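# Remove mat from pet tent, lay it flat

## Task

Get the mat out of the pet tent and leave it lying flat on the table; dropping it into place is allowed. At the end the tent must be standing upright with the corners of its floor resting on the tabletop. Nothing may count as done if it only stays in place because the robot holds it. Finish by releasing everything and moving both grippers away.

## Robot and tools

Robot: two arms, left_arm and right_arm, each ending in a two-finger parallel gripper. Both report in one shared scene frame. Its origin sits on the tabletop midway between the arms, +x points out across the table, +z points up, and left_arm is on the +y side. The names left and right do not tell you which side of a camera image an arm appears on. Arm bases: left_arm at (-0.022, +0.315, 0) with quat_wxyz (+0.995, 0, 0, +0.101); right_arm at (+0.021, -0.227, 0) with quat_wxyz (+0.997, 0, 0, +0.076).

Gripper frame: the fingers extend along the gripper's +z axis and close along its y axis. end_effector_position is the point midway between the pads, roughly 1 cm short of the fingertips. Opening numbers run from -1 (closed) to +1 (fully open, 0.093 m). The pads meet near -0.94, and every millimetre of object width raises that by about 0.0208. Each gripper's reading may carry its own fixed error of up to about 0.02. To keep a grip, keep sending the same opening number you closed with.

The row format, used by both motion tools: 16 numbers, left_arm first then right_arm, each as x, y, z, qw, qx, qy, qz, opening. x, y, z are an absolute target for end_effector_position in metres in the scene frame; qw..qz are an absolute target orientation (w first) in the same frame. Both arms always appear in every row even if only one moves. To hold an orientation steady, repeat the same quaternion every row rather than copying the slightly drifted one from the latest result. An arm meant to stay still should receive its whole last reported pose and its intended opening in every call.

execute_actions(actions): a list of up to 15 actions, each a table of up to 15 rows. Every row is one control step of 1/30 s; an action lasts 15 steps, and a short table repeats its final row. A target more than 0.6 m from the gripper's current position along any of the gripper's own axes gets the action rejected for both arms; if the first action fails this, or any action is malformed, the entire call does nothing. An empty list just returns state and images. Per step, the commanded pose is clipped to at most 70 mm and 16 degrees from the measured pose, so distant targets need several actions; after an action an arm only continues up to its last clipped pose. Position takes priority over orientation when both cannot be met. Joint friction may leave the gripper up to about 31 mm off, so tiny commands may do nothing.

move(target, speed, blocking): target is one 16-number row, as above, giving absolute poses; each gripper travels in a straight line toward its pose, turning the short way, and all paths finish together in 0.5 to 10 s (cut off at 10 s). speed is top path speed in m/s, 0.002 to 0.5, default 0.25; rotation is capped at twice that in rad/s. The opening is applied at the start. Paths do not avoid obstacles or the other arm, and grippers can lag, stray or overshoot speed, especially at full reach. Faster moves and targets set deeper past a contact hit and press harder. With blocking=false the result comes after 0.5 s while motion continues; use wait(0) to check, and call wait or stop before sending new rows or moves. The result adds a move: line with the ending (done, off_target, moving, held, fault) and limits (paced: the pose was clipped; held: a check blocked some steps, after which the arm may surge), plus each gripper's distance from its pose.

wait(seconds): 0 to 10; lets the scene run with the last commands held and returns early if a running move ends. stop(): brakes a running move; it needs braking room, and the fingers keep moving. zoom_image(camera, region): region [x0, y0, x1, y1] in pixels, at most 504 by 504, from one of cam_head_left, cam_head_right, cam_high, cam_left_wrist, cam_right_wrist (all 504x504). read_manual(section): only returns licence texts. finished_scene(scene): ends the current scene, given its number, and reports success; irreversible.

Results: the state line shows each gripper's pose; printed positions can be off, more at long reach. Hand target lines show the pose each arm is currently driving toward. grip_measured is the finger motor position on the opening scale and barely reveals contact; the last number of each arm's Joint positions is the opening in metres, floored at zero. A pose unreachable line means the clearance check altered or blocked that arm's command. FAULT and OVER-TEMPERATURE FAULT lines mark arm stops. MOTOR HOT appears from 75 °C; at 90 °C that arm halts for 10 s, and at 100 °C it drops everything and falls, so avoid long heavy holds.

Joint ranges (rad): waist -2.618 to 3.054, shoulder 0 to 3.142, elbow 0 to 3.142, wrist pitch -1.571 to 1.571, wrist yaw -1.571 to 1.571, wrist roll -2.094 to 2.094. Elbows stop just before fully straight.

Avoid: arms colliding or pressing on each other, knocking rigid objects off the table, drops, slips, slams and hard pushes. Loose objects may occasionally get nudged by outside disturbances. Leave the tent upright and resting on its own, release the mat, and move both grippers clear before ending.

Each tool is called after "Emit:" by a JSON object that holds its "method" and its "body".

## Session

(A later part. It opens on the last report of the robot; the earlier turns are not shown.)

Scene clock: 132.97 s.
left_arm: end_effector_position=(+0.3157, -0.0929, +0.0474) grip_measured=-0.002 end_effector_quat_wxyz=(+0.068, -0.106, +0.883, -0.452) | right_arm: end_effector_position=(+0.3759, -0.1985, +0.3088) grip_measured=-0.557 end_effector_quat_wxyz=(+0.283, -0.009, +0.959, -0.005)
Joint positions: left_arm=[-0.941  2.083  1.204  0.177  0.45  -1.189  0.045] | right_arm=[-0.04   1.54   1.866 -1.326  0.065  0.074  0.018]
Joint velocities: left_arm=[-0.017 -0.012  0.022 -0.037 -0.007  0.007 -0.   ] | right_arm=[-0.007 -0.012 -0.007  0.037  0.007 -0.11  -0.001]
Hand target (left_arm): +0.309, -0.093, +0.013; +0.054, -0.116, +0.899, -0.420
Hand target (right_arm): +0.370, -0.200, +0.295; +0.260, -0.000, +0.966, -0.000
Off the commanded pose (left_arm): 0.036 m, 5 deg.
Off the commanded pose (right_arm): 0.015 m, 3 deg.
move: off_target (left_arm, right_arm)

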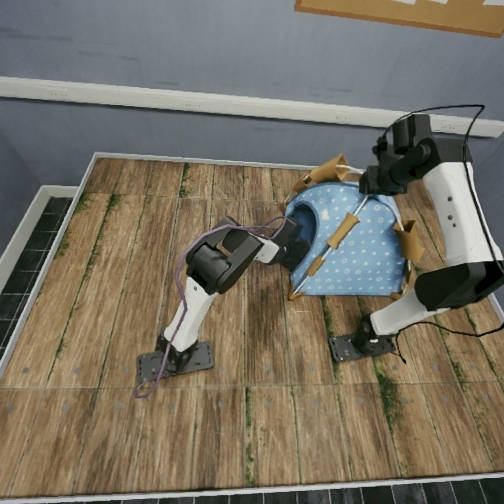

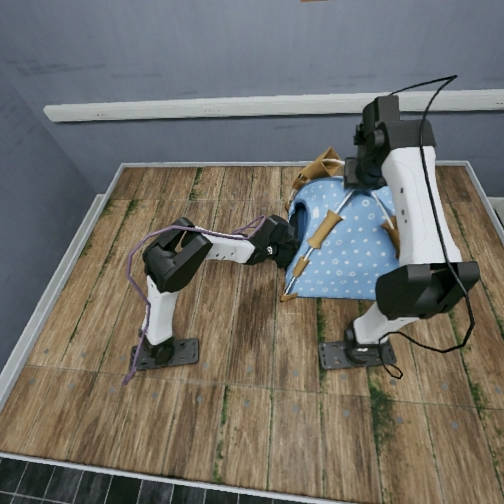

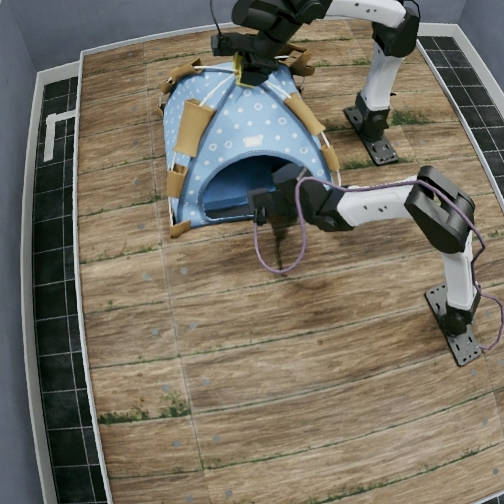

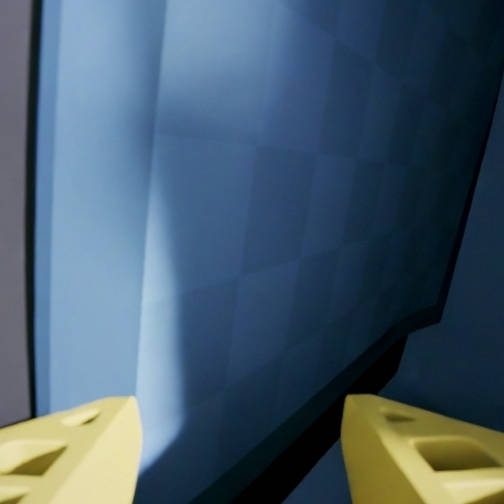

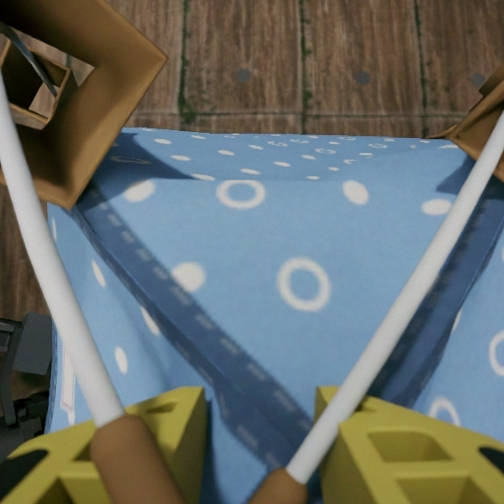

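Emit:
{"method": "move", "body": {"target": [0.36,-0.08,0.06,0,0,0.966,-0.259,0,0.37,-0.2,0.295,0.26,0,0.966,0,-0.6], "speed": 0.1}}

Emit:
{"method": "move", "body": {"target": [0.36,-0.06,0.02,0,0,0.966,-0.259,0,0.37,-0.2,0.295,0.26,0,0.966,0,-0.6], "speed": 0.04}}

Scene clock: 138.97 s.
left_arm: end_effector_position=(+0.3518, -0.0791, +0.0577) grip_measured=-0.002 end_effector_quat_wxyz=(-0.005, +0.003, +0.966, -0.258) | right_arm: end_effector_position=(+0.3759, -0.1992, +0.3088) grip_measured=-0.557 end_effector_quat_wxyz=(+0.283, -0.008, +0.959, -0.007)
Joint positions: left_arm=[-0.89   2.38   2.052 -0.901  0.403 -0.753  0.045] | right_arm=[-0.04   1.54   1.866 -1.326  0.069  0.074  0.018]
Joint velocities: left_arm=[ 0.007  0.002 -0.002 -0.051  0.066 -0.066 -0.001] | right_arm=[-0.002 -0.002  0.007 -0.022 -0.051 -0.022  0.001]
Hand target (left_arm): +0.359, -0.078, +0.059; +0.002, +0.003, +0.966, -0.257
Hand target (right_arm): +0.370, -0.200, +0.295; +0.260, -0.000, +0.966, -0.000
Off the commanded pose (left_arm): 0.009 m, 1 deg.
Off the commanded pose (right_arm): 0.015 m, 3 deg.
move: off_target (right_arm)

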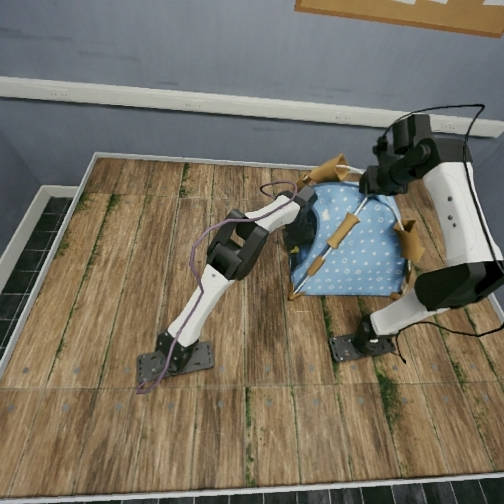

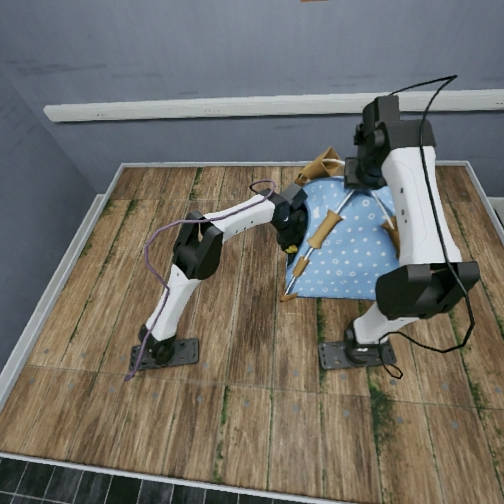

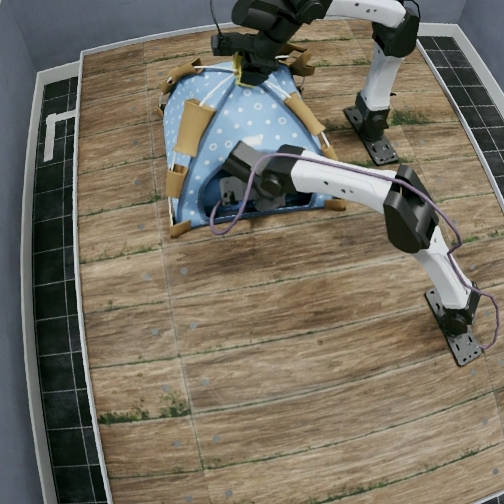

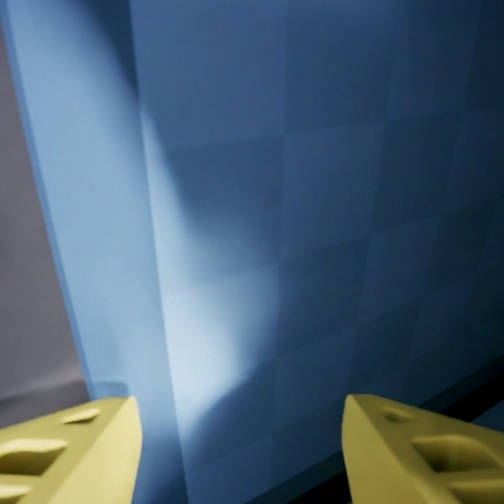

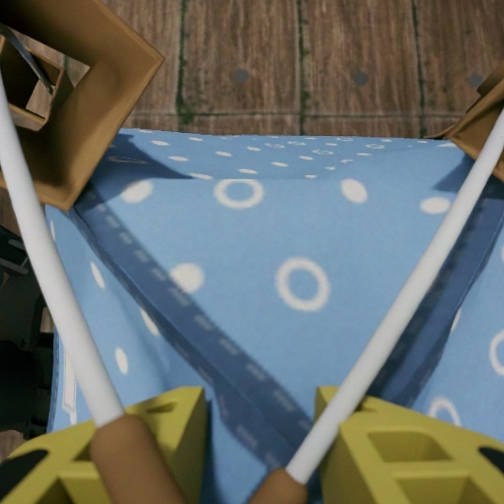

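Scene clock: 140.27 s.
left_arm: end_effector_position=(+0.3555, -0.0683, +0.0333) grip_measured=-0.002 end_effector_quat_wxyz=(-0.010, +0.002, +0.963, -0.269) | right_arm: end_effector_position=(+0.3759, -0.1992, +0.3088) grip_measured=-0.557 end_effector_quat_wxyz=(+0.283, -0.008, +0.959, -0.007)
Joint positions: left_arm=[-0.861  2.376  1.94  -0.795  0.434 -0.732  0.045] | right_arm=[-0.04   1.54   1.866 -1.326  0.069  0.074  0.018]
Joint velocities: left_arm=[-0.017 -0.012 -0.002  0.051  0.007  0.066 -0.002] | right_arm=[0.012 0.002 0.007 0.037 0.022 0.007 0.001]
Hand target (left_arm): +0.360, -0.060, +0.020; -0.001, +0.000, +0.966, -0.258
Hand target (right_arm): +0.370, -0.200, +0.295; +0.260, -0.000, +0.966, -0.000
Off the commanded pose (left_arm): 0.016 m, 2 deg.
Off the commanded pose (right_arm): 0.015 m, 3 deg.
move: off_target (left_arm, right_arm)

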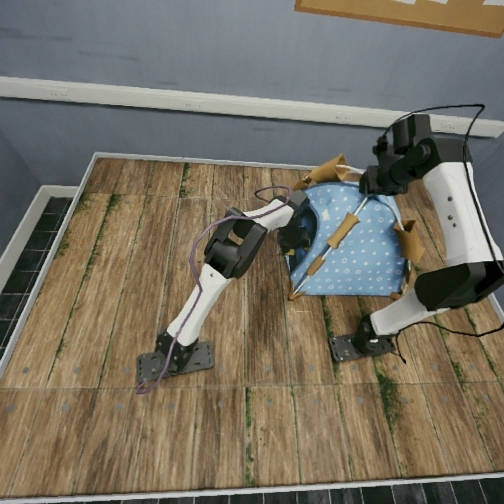

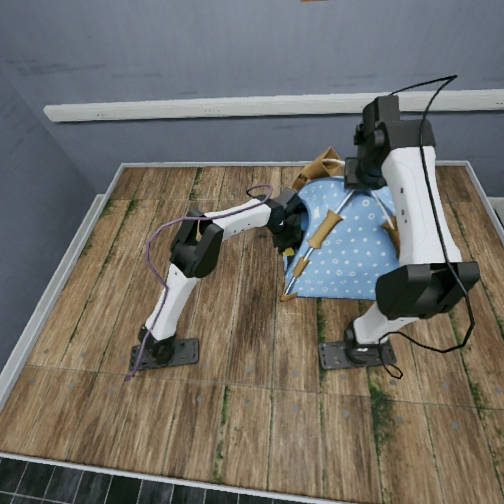

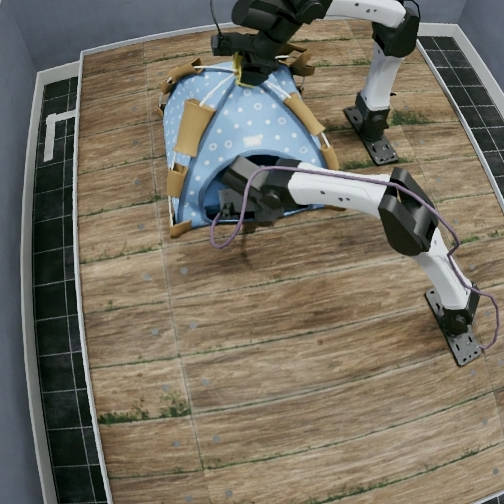

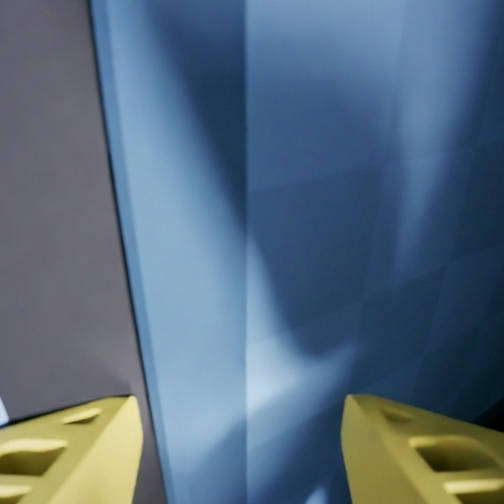

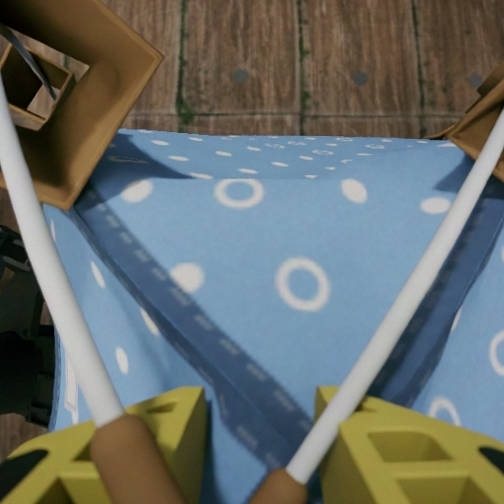

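Emit:
{"method": "move", "body": {"target": [0.36,-0.11,0.005,0,0,0.966,-0.259,0,0.37,-0.2,0.295,0.26,0,0.966,0,-0.6], "speed": 0.03}}

Emit:
{"method": "move", "body": {"target": [0.36,-0.095,0.01,0,0,0.966,-0.259,-1,0.37,-0.2,0.295,0.26,0,0.966,0,-0.6], "speed": 0.03}}

Emit:
{"method": "move", "body": {"target": [0.36,-0.06,0.08,0,0,0.94,-0.34,-1,0.37,-0.2,0.295,0.26,0,0.966,0,-0.6], "speed": 0.06}}

Scene clock: 147.77 s.
left_arm: end_effector_position=(+0.3637, -0.0965, +0.0339) grip_measured=-0.002 end_effector_quat_wxyz=(+0.005, -0.008, +0.964, -0.266) | right_arm: end_effector_position=(+0.3761, -0.1994, +0.3089) grip_measured=-0.557 end_effector_quat_wxyz=(+0.283, -0.008, +0.959, -0.007)
Joint positions: left_arm=[-0.904  2.46   2.09  -0.821  0.393 -0.795  0.045] | right_arm=[-0.04   1.54   1.866 -1.325  0.07   0.074  0.018]
Joint velocities: left_arm=[-0.022 -0.012 -0.002 -0.037  0.037  0.007  0.   ] | right_arm=[ 0.012 -0.002  0.022  0.007  0.022  0.051 -0.001]
Hand target (left_arm): +0.359, -0.108, +0.006; -0.000, -0.000, +0.966, -0.260
Hand target (right_arm): +0.370, -0.200, +0.295; +0.260, -0.000, +0.966, -0.000
Off the commanded pose (left_arm): 0.032 m, 1 deg.
Off the commanded pose (right_arm): 0.015 m, 3 deg.
move: off_target (left_arm, right_arm)

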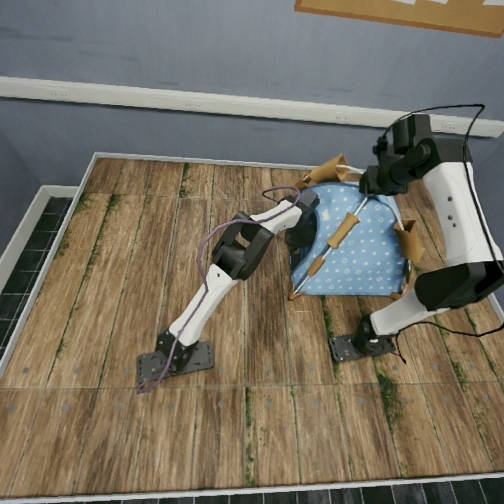

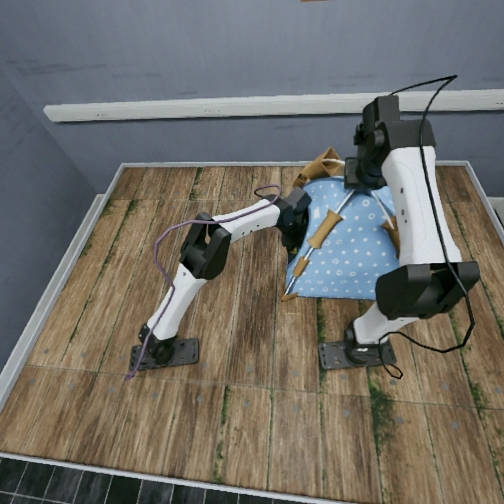

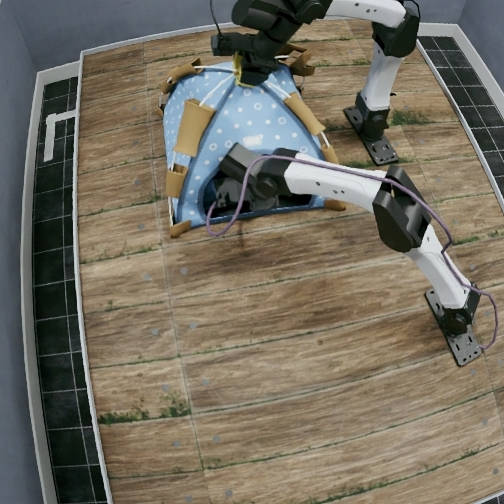

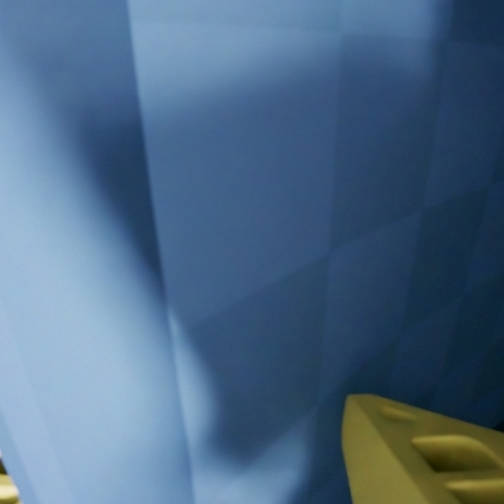

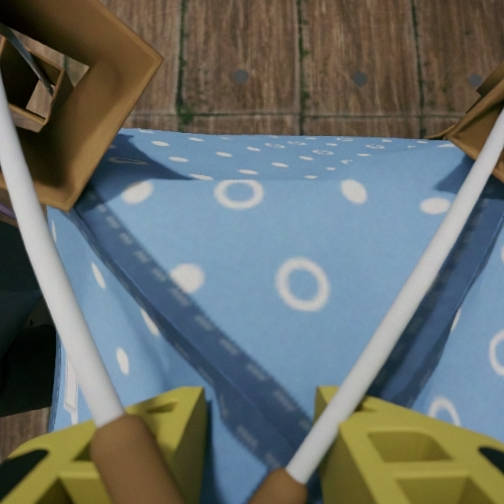

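Scene clock: 148.90 s.
left_arm: end_effector_position=(+0.3653, -0.0989, +0.0330) grip_measured=-0.950 end_effector_quat_wxyz=(+0.010, +0.000, +0.962, -0.274) | right_arm: end_effector_position=(+0.3761, -0.1995, +0.3089) grip_measured=-0.557 end_effector_quat_wxyz=(+0.283, -0.008, +0.959, -0.008)
Joint positions: left_arm=[-0.903  2.46   2.079 -0.795  0.4   -0.782  0.   ] | right_arm=[-0.04   1.54   1.866 -1.325  0.071  0.074  0.018]
Joint velocities: left_arm=[ 0.017 -0.007 -0.002 -0.007 -0.051 -0.051  0.   ] | right_arm=[-0.017 -0.002 -0.017 -0.037 -0.007  0.095  0.001]
Hand target (left_arm): +0.360, -0.095, +0.010; -0.000, +0.000, +0.966, -0.259
Hand target (right_arm): +0.370, -0.200, +0.295; +0.260, -0.000, +0.966, -0.000
Off the commanded pose (left_arm): 0.024 m, 2 deg.
Off the commanded pose (right_arm): 0.015 m, 3 deg.
move: off_target (left_arm, right_arm)

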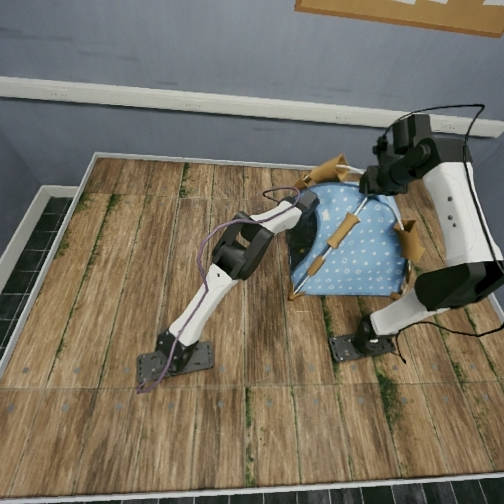

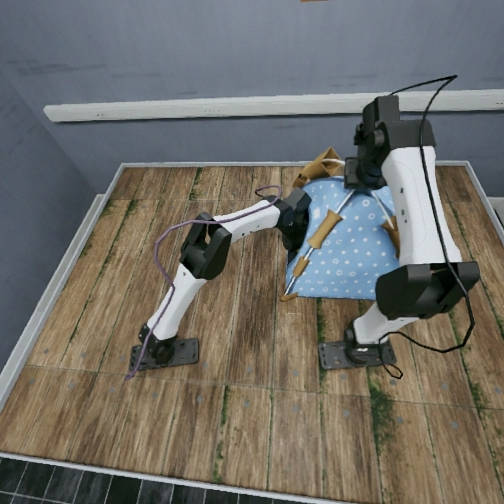

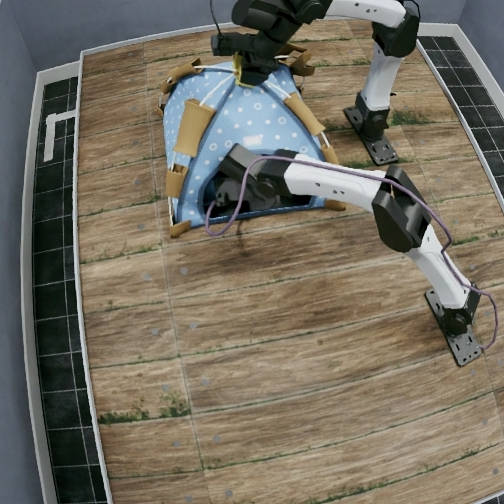

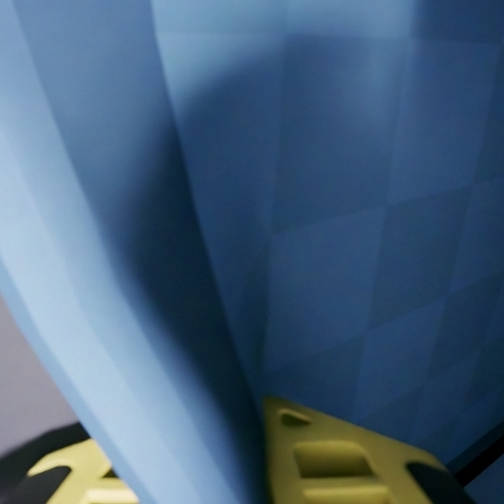

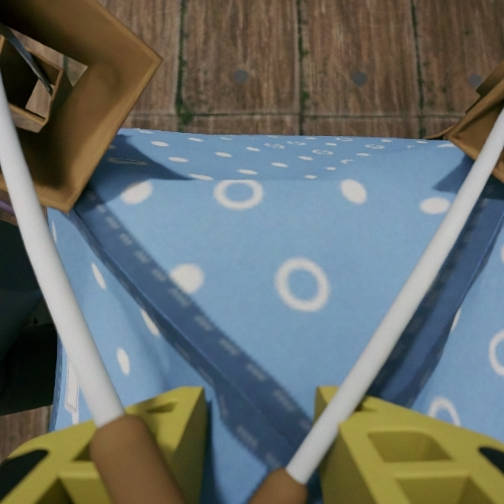

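Scene clock: 150.40 s.
left_arm: end_effector_position=(+0.3567, -0.0632, +0.0669) grip_measured=-0.950 end_effector_quat_wxyz=(-0.011, -0.002, +0.945, -0.328) | right_arm: end_effector_position=(+0.3761, -0.1996, +0.3089) grip_measured=-0.557 end_effector_quat_wxyz=(+0.283, -0.008, +0.959, -0.008)
Joint positions: left_arm=[-0.822  2.282  1.855 -0.73   0.542 -0.741  0.   ] | right_arm=[-0.04   1.54   1.866 -1.325  0.071  0.074  0.018]
Joint velocities: left_arm=[-0.002  0.017 -0.007  0.051  0.051  0.007  0.   ] | right_arm=[ 0.002  0.012  0.002  0.066 -0.051 -0.081 -0.002]
Hand target (left_arm): +0.359, -0.060, +0.079; -0.000, +0.000, +0.941, -0.339
Hand target (right_arm): +0.370, -0.200, +0.295; +0.260, -0.000, +0.966, -0.000
Off the commanded pose (left_arm): 0.014 m, 2 deg.
Off the commanded pose (right_arm): 0.015 m, 3 deg.
move: off_target (left_arm, right_arm)

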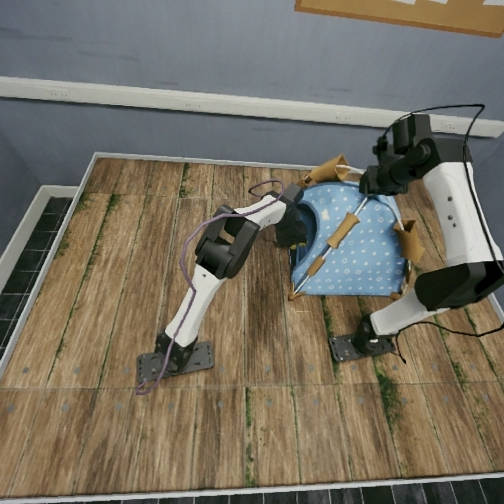

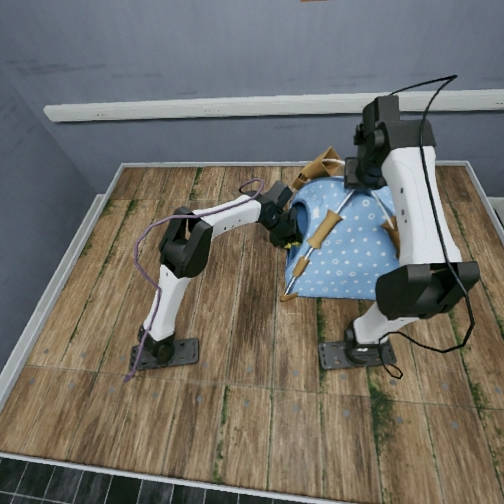

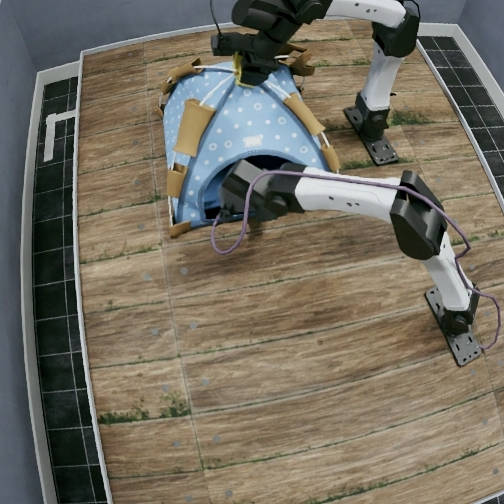

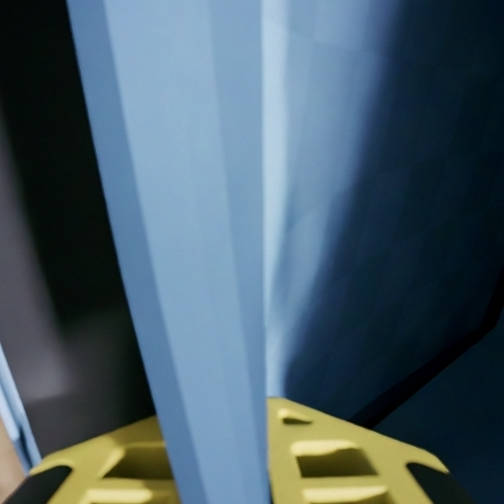

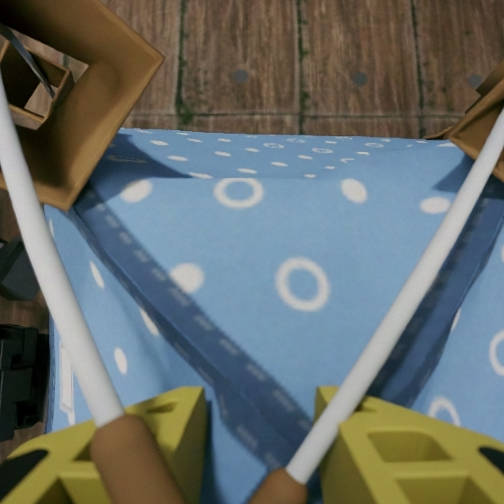

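Emit:
{"method": "move", "body": {"target": [0.36,0.12,0.09,0,0,0.94,-0.34,-1,0.37,-0.2,0.295,0.26,0,0.966,0,-0.6], "speed": 0.08}}

Scene clock: 161.30 s.
left_arm: end_effector_position=(+0.3641, +0.1062, +0.0882) grip_measured=-0.950 end_effector_quat_wxyz=(+0.005, +0.016, +0.935, -0.354) | right_arm: end_effector_position=(+0.3763, -0.1955, +0.3091) grip_measured=-0.557 end_effector_quat_wxyz=(+0.284, -0.011, +0.959, +0.004)
Joint positions: left_arm=[-0.447  2.038  1.547 -0.87   0.699 -0.288  0.   ] | right_arm=[-0.04   1.54   1.866 -1.322  0.047  0.074  0.018]
Joint velocities: left_arm=[ 0.012  0.002 -0.002 -0.022  0.066  0.022  0.   ] | right_arm=[-0.002 -0.027  0.007 -0.007 -0.066  0.066 -0.   ]
Hand target (left_arm): +0.357, +0.121, +0.088; -0.001, +0.002, +0.942, -0.335
Hand target (right_arm): +0.370, -0.200, +0.295; +0.260, -0.000, +0.966, -0.000
Off the commanded pose (left_arm): 0.015 m, 3 deg.
Off the commanded pose (right_arm): 0.016 m, 3 deg.
move: off_target (left_arm, right_arm)

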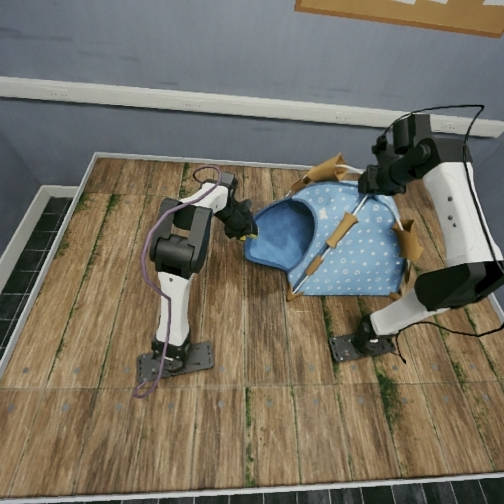

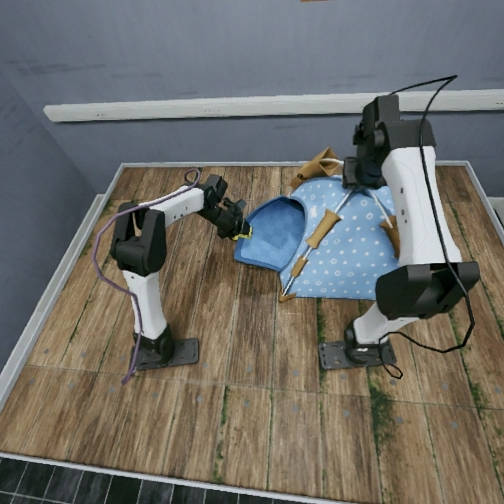

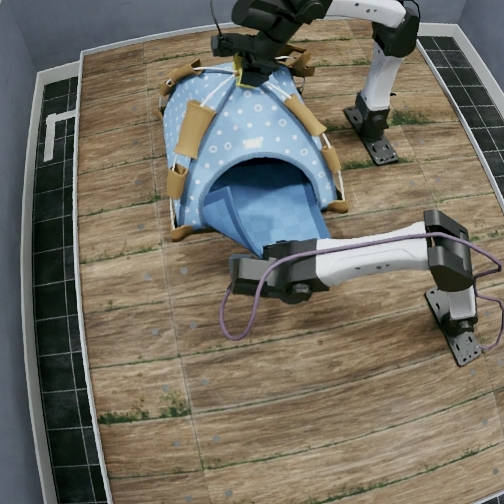

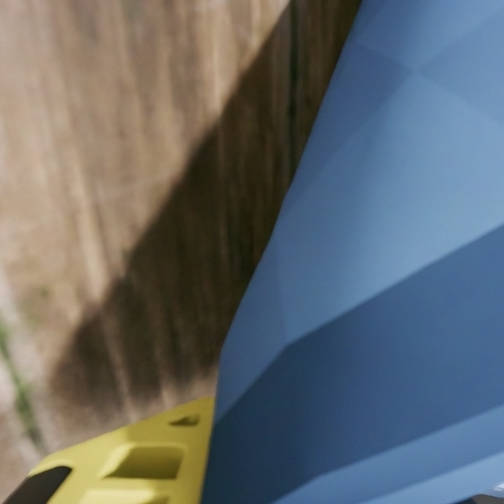

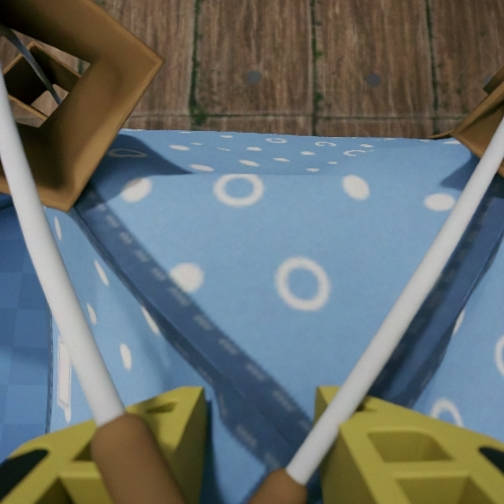

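Emit:
{"method": "move", "body": {"target": [0.36,0.4,0.07,0,0,0.94,-0.34,-1,0.37,-0.2,0.295,0.26,0,0.966,0,-0.6], "speed": 0.08}}

Scene clock: 166.67 s.
left_arm: end_effector_position=(+0.3513, +0.4000, +0.0669) grip_measured=-0.950 end_effector_quat_wxyz=(-0.004, -0.002, +0.942, -0.335) | right_arm: end_effector_position=(+0.3764, -0.1958, +0.3091) grip_measured=-0.557 end_effector_quat_wxyz=(+0.284, -0.012, +0.959, +0.003)
Joint positions: left_arm=[ 0.272  2.311  1.905 -1.526  0.594  0.581  0.   ] | right_arm=[-0.04   1.54   1.866 -1.322  0.049  0.072  0.018]
Joint velocities: left_arm=[-0.017 -0.002  0.002 -0.081 -0.051 -0.007  0.   ] | right_arm=[-0.007  0.007 -0.022 -0.007 -0.037  0.022 -0.001]
Hand target (left_arm): +0.352, +0.403, +0.068; -0.006, +0.001, +0.943, -0.332
Hand target (right_arm): +0.370, -0.200, +0.295; +0.260, -0.000, +0.966, -0.000
Off the commanded pose (left_arm): 0.009 m, 1 deg.
Off the commanded pose (right_arm): 0.016 m, 3 deg.
move: off_target (right_arm)

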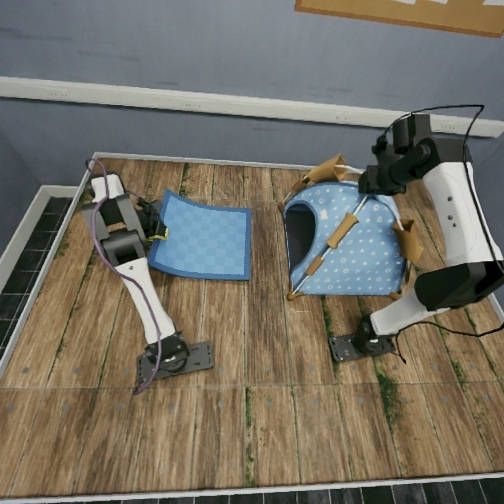

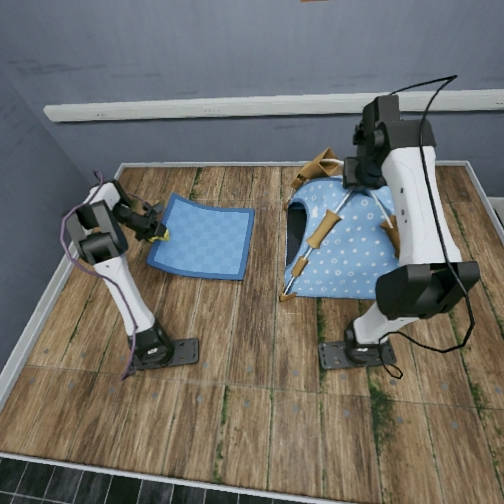

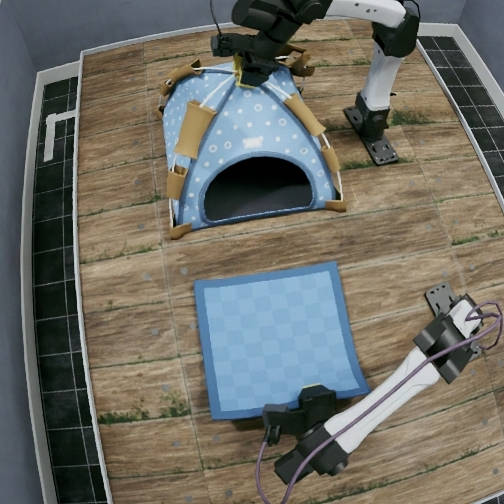

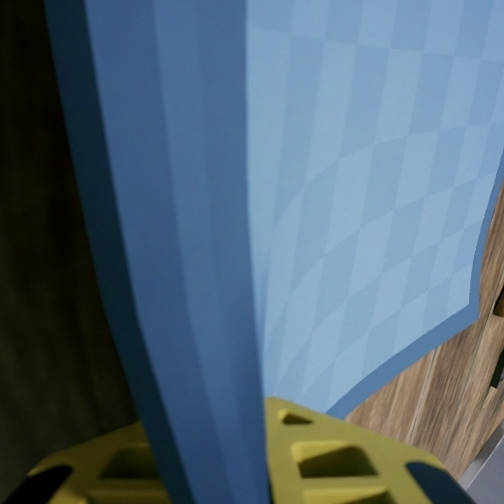

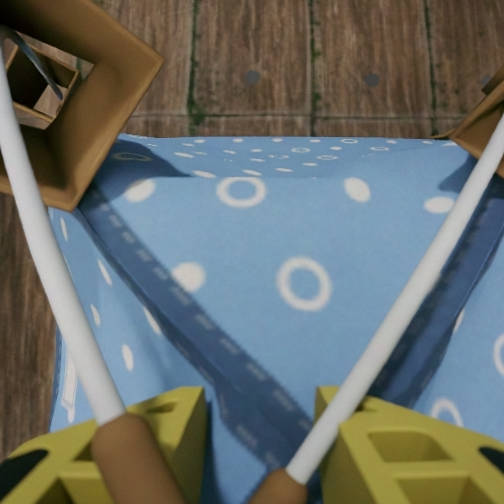

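Emit:
{"method": "move", "body": {"target": [0.36,0.42,0.06,0,0,0.94,-0.34,-0.2,0.37,-0.2,0.31,0.26,0,0.966,0,1], "speed": 0.08}}

Emit:
{"method": "move", "body": {"target": [0.38,0.48,0.12,0,0,0.94,-0.34,-0.2,0.35,-0.2,0.42,0.32,0,0.947,0,1], "speed": 0.12}}

Scene clock: 170.50 s.
left_arm: end_effector_position=(+0.3572, +0.4168, +0.0581) grip_measured=-0.202 end_effector_quat_wxyz=(+0.001, -0.003, +0.941, -0.338) | right_arm: end_effector_position=(+0.3691, -0.1966, +0.3134) grip_measured=+1.000 end_effector_quat_wxyz=(+0.271, -0.008, +0.962, +0.002)
Joint positions: left_arm=[ 0.304  2.378  1.981 -1.55   0.594  0.616  0.036] | right_arm=[-0.04   1.552  1.913 -1.384  0.049  0.08   0.093]
Joint velocities: left_arm=[-0.002 -0.017 -0.002  0.022  0.051  0.022 -0.001] | right_arm=[ 0.007  0.007 -0.007  0.022 -0.007  0.066  0.   ]
Hand target (left_arm): +0.359, +0.420, +0.060; +0.003, -0.001, +0.941, -0.338
Hand target (right_arm): +0.370, -0.200, +0.310; +0.260, -0.000, +0.966, +0.000
Off the commanded pose (left_arm): 0.005 m, 0 deg.
Off the commanded pose (right_arm): 0.005 m, 2 deg.
joint sent to its limit (left arm) — the command would take joint 4 (wrist pitch) past its lower limit, so that joint was sent only as far as its limit.
move: done

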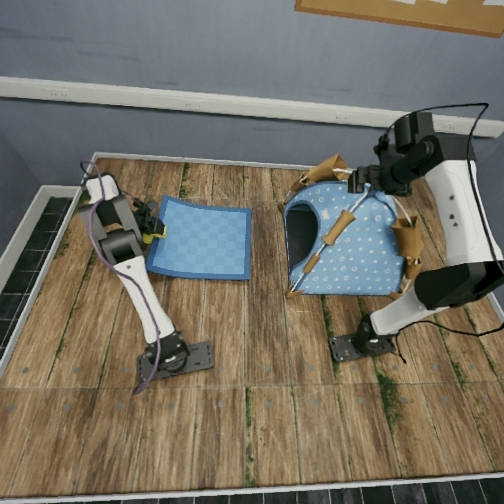

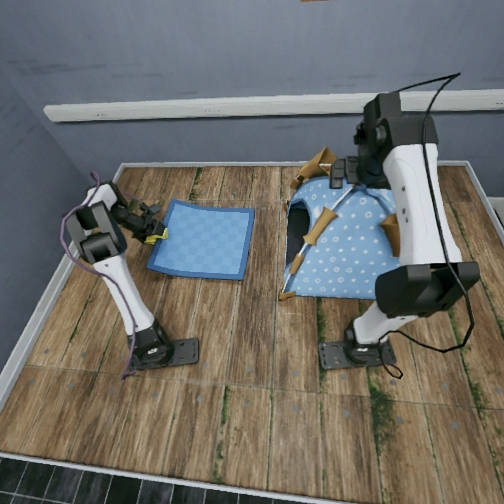

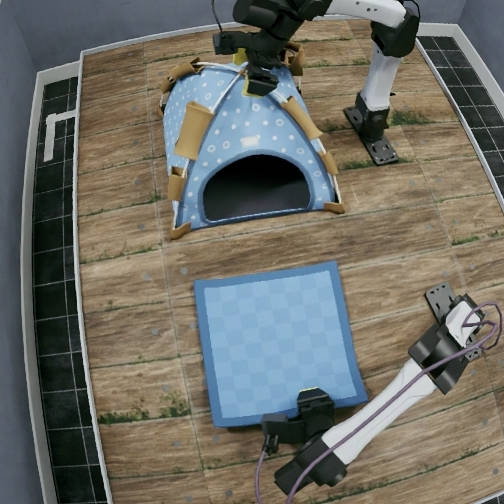

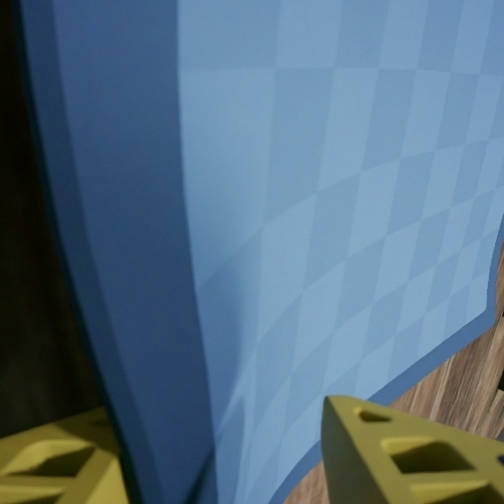

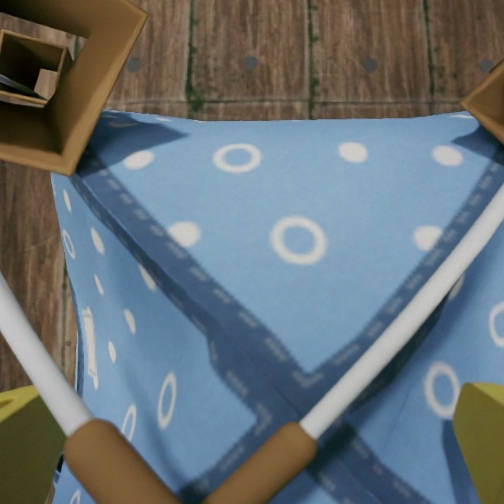

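Scene clock: 171.77 s.
left_arm: end_effector_position=(+0.3755, +0.4766, +0.1045) grip_measured=-0.202 end_effector_quat_wxyz=(+0.093, -0.042, +0.952, -0.289) | right_arm: end_effector_position=(+0.3530, -0.2001, +0.4170) grip_measured=+1.000 end_effector_quat_wxyz=(+0.382, -0.003, +0.924, +0.009)
Joint positions: left_arm=[ 0.407  2.344  2.152 -1.555  0.594  0.574  0.036] | right_arm=[-0.04   1.588  2.342 -1.543  0.059  0.081  0.093]
Joint velocities: left_arm=[-0.007 -0.007 -0.002 -0.007  0.022 -0.022  0.   ] | right_arm=[-0.007 -0.017 -0.012 -0.007  0.022 -0.022  0.   ]
Hand target (left_arm): +0.377, +0.480, +0.121; +0.109, -0.041, +0.953, -0.279
Hand target (right_arm): +0.347, -0.201, +0.419; +0.381, -0.000, +0.924, +0.006
Off the commanded pose (left_arm): 0.016 m, 13 deg.
Off the commanded pose (right_arm): 0.004 m, 8 deg.
joint sent to its limit (left arm) — the command would take joint 4 (wrist pitch) past its lower limit, so that joint was sent only as far as its limit.
joint sent to its limit (right arm) — the command would take joint 4 (wrist pitch) past its lower limit, so that joint was sent only as far as its limit.
move: off_target (left_arm, right_arm)

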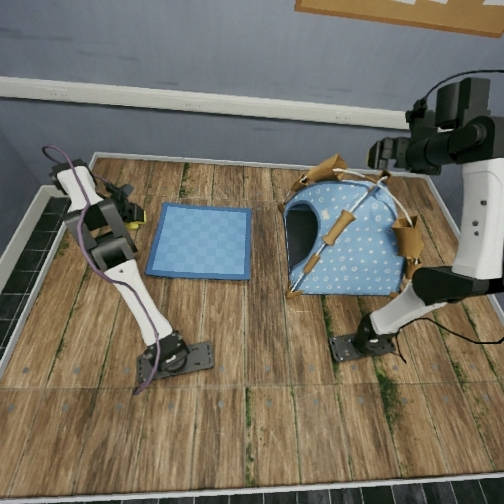

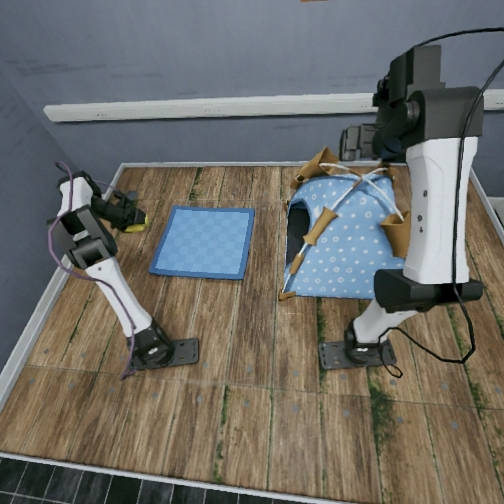

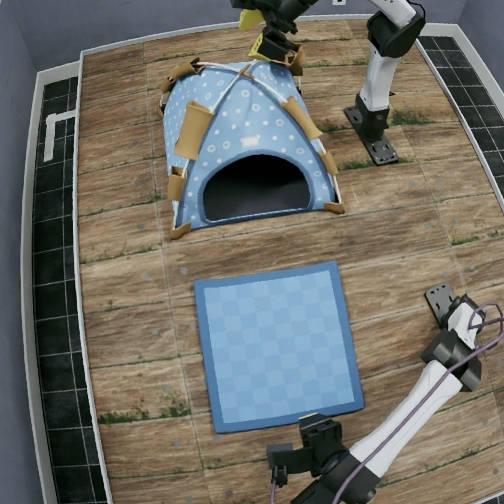

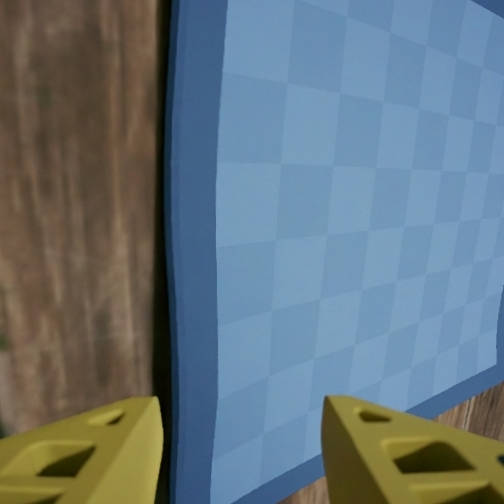

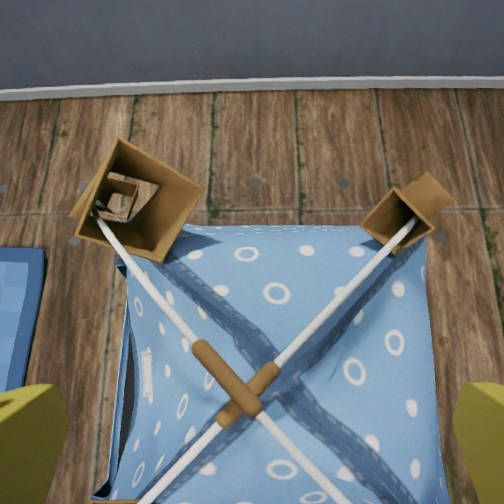

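Emit:
{"method": "finished_scene", "body": {"scene": 1}}

The scene is finished: the task was done.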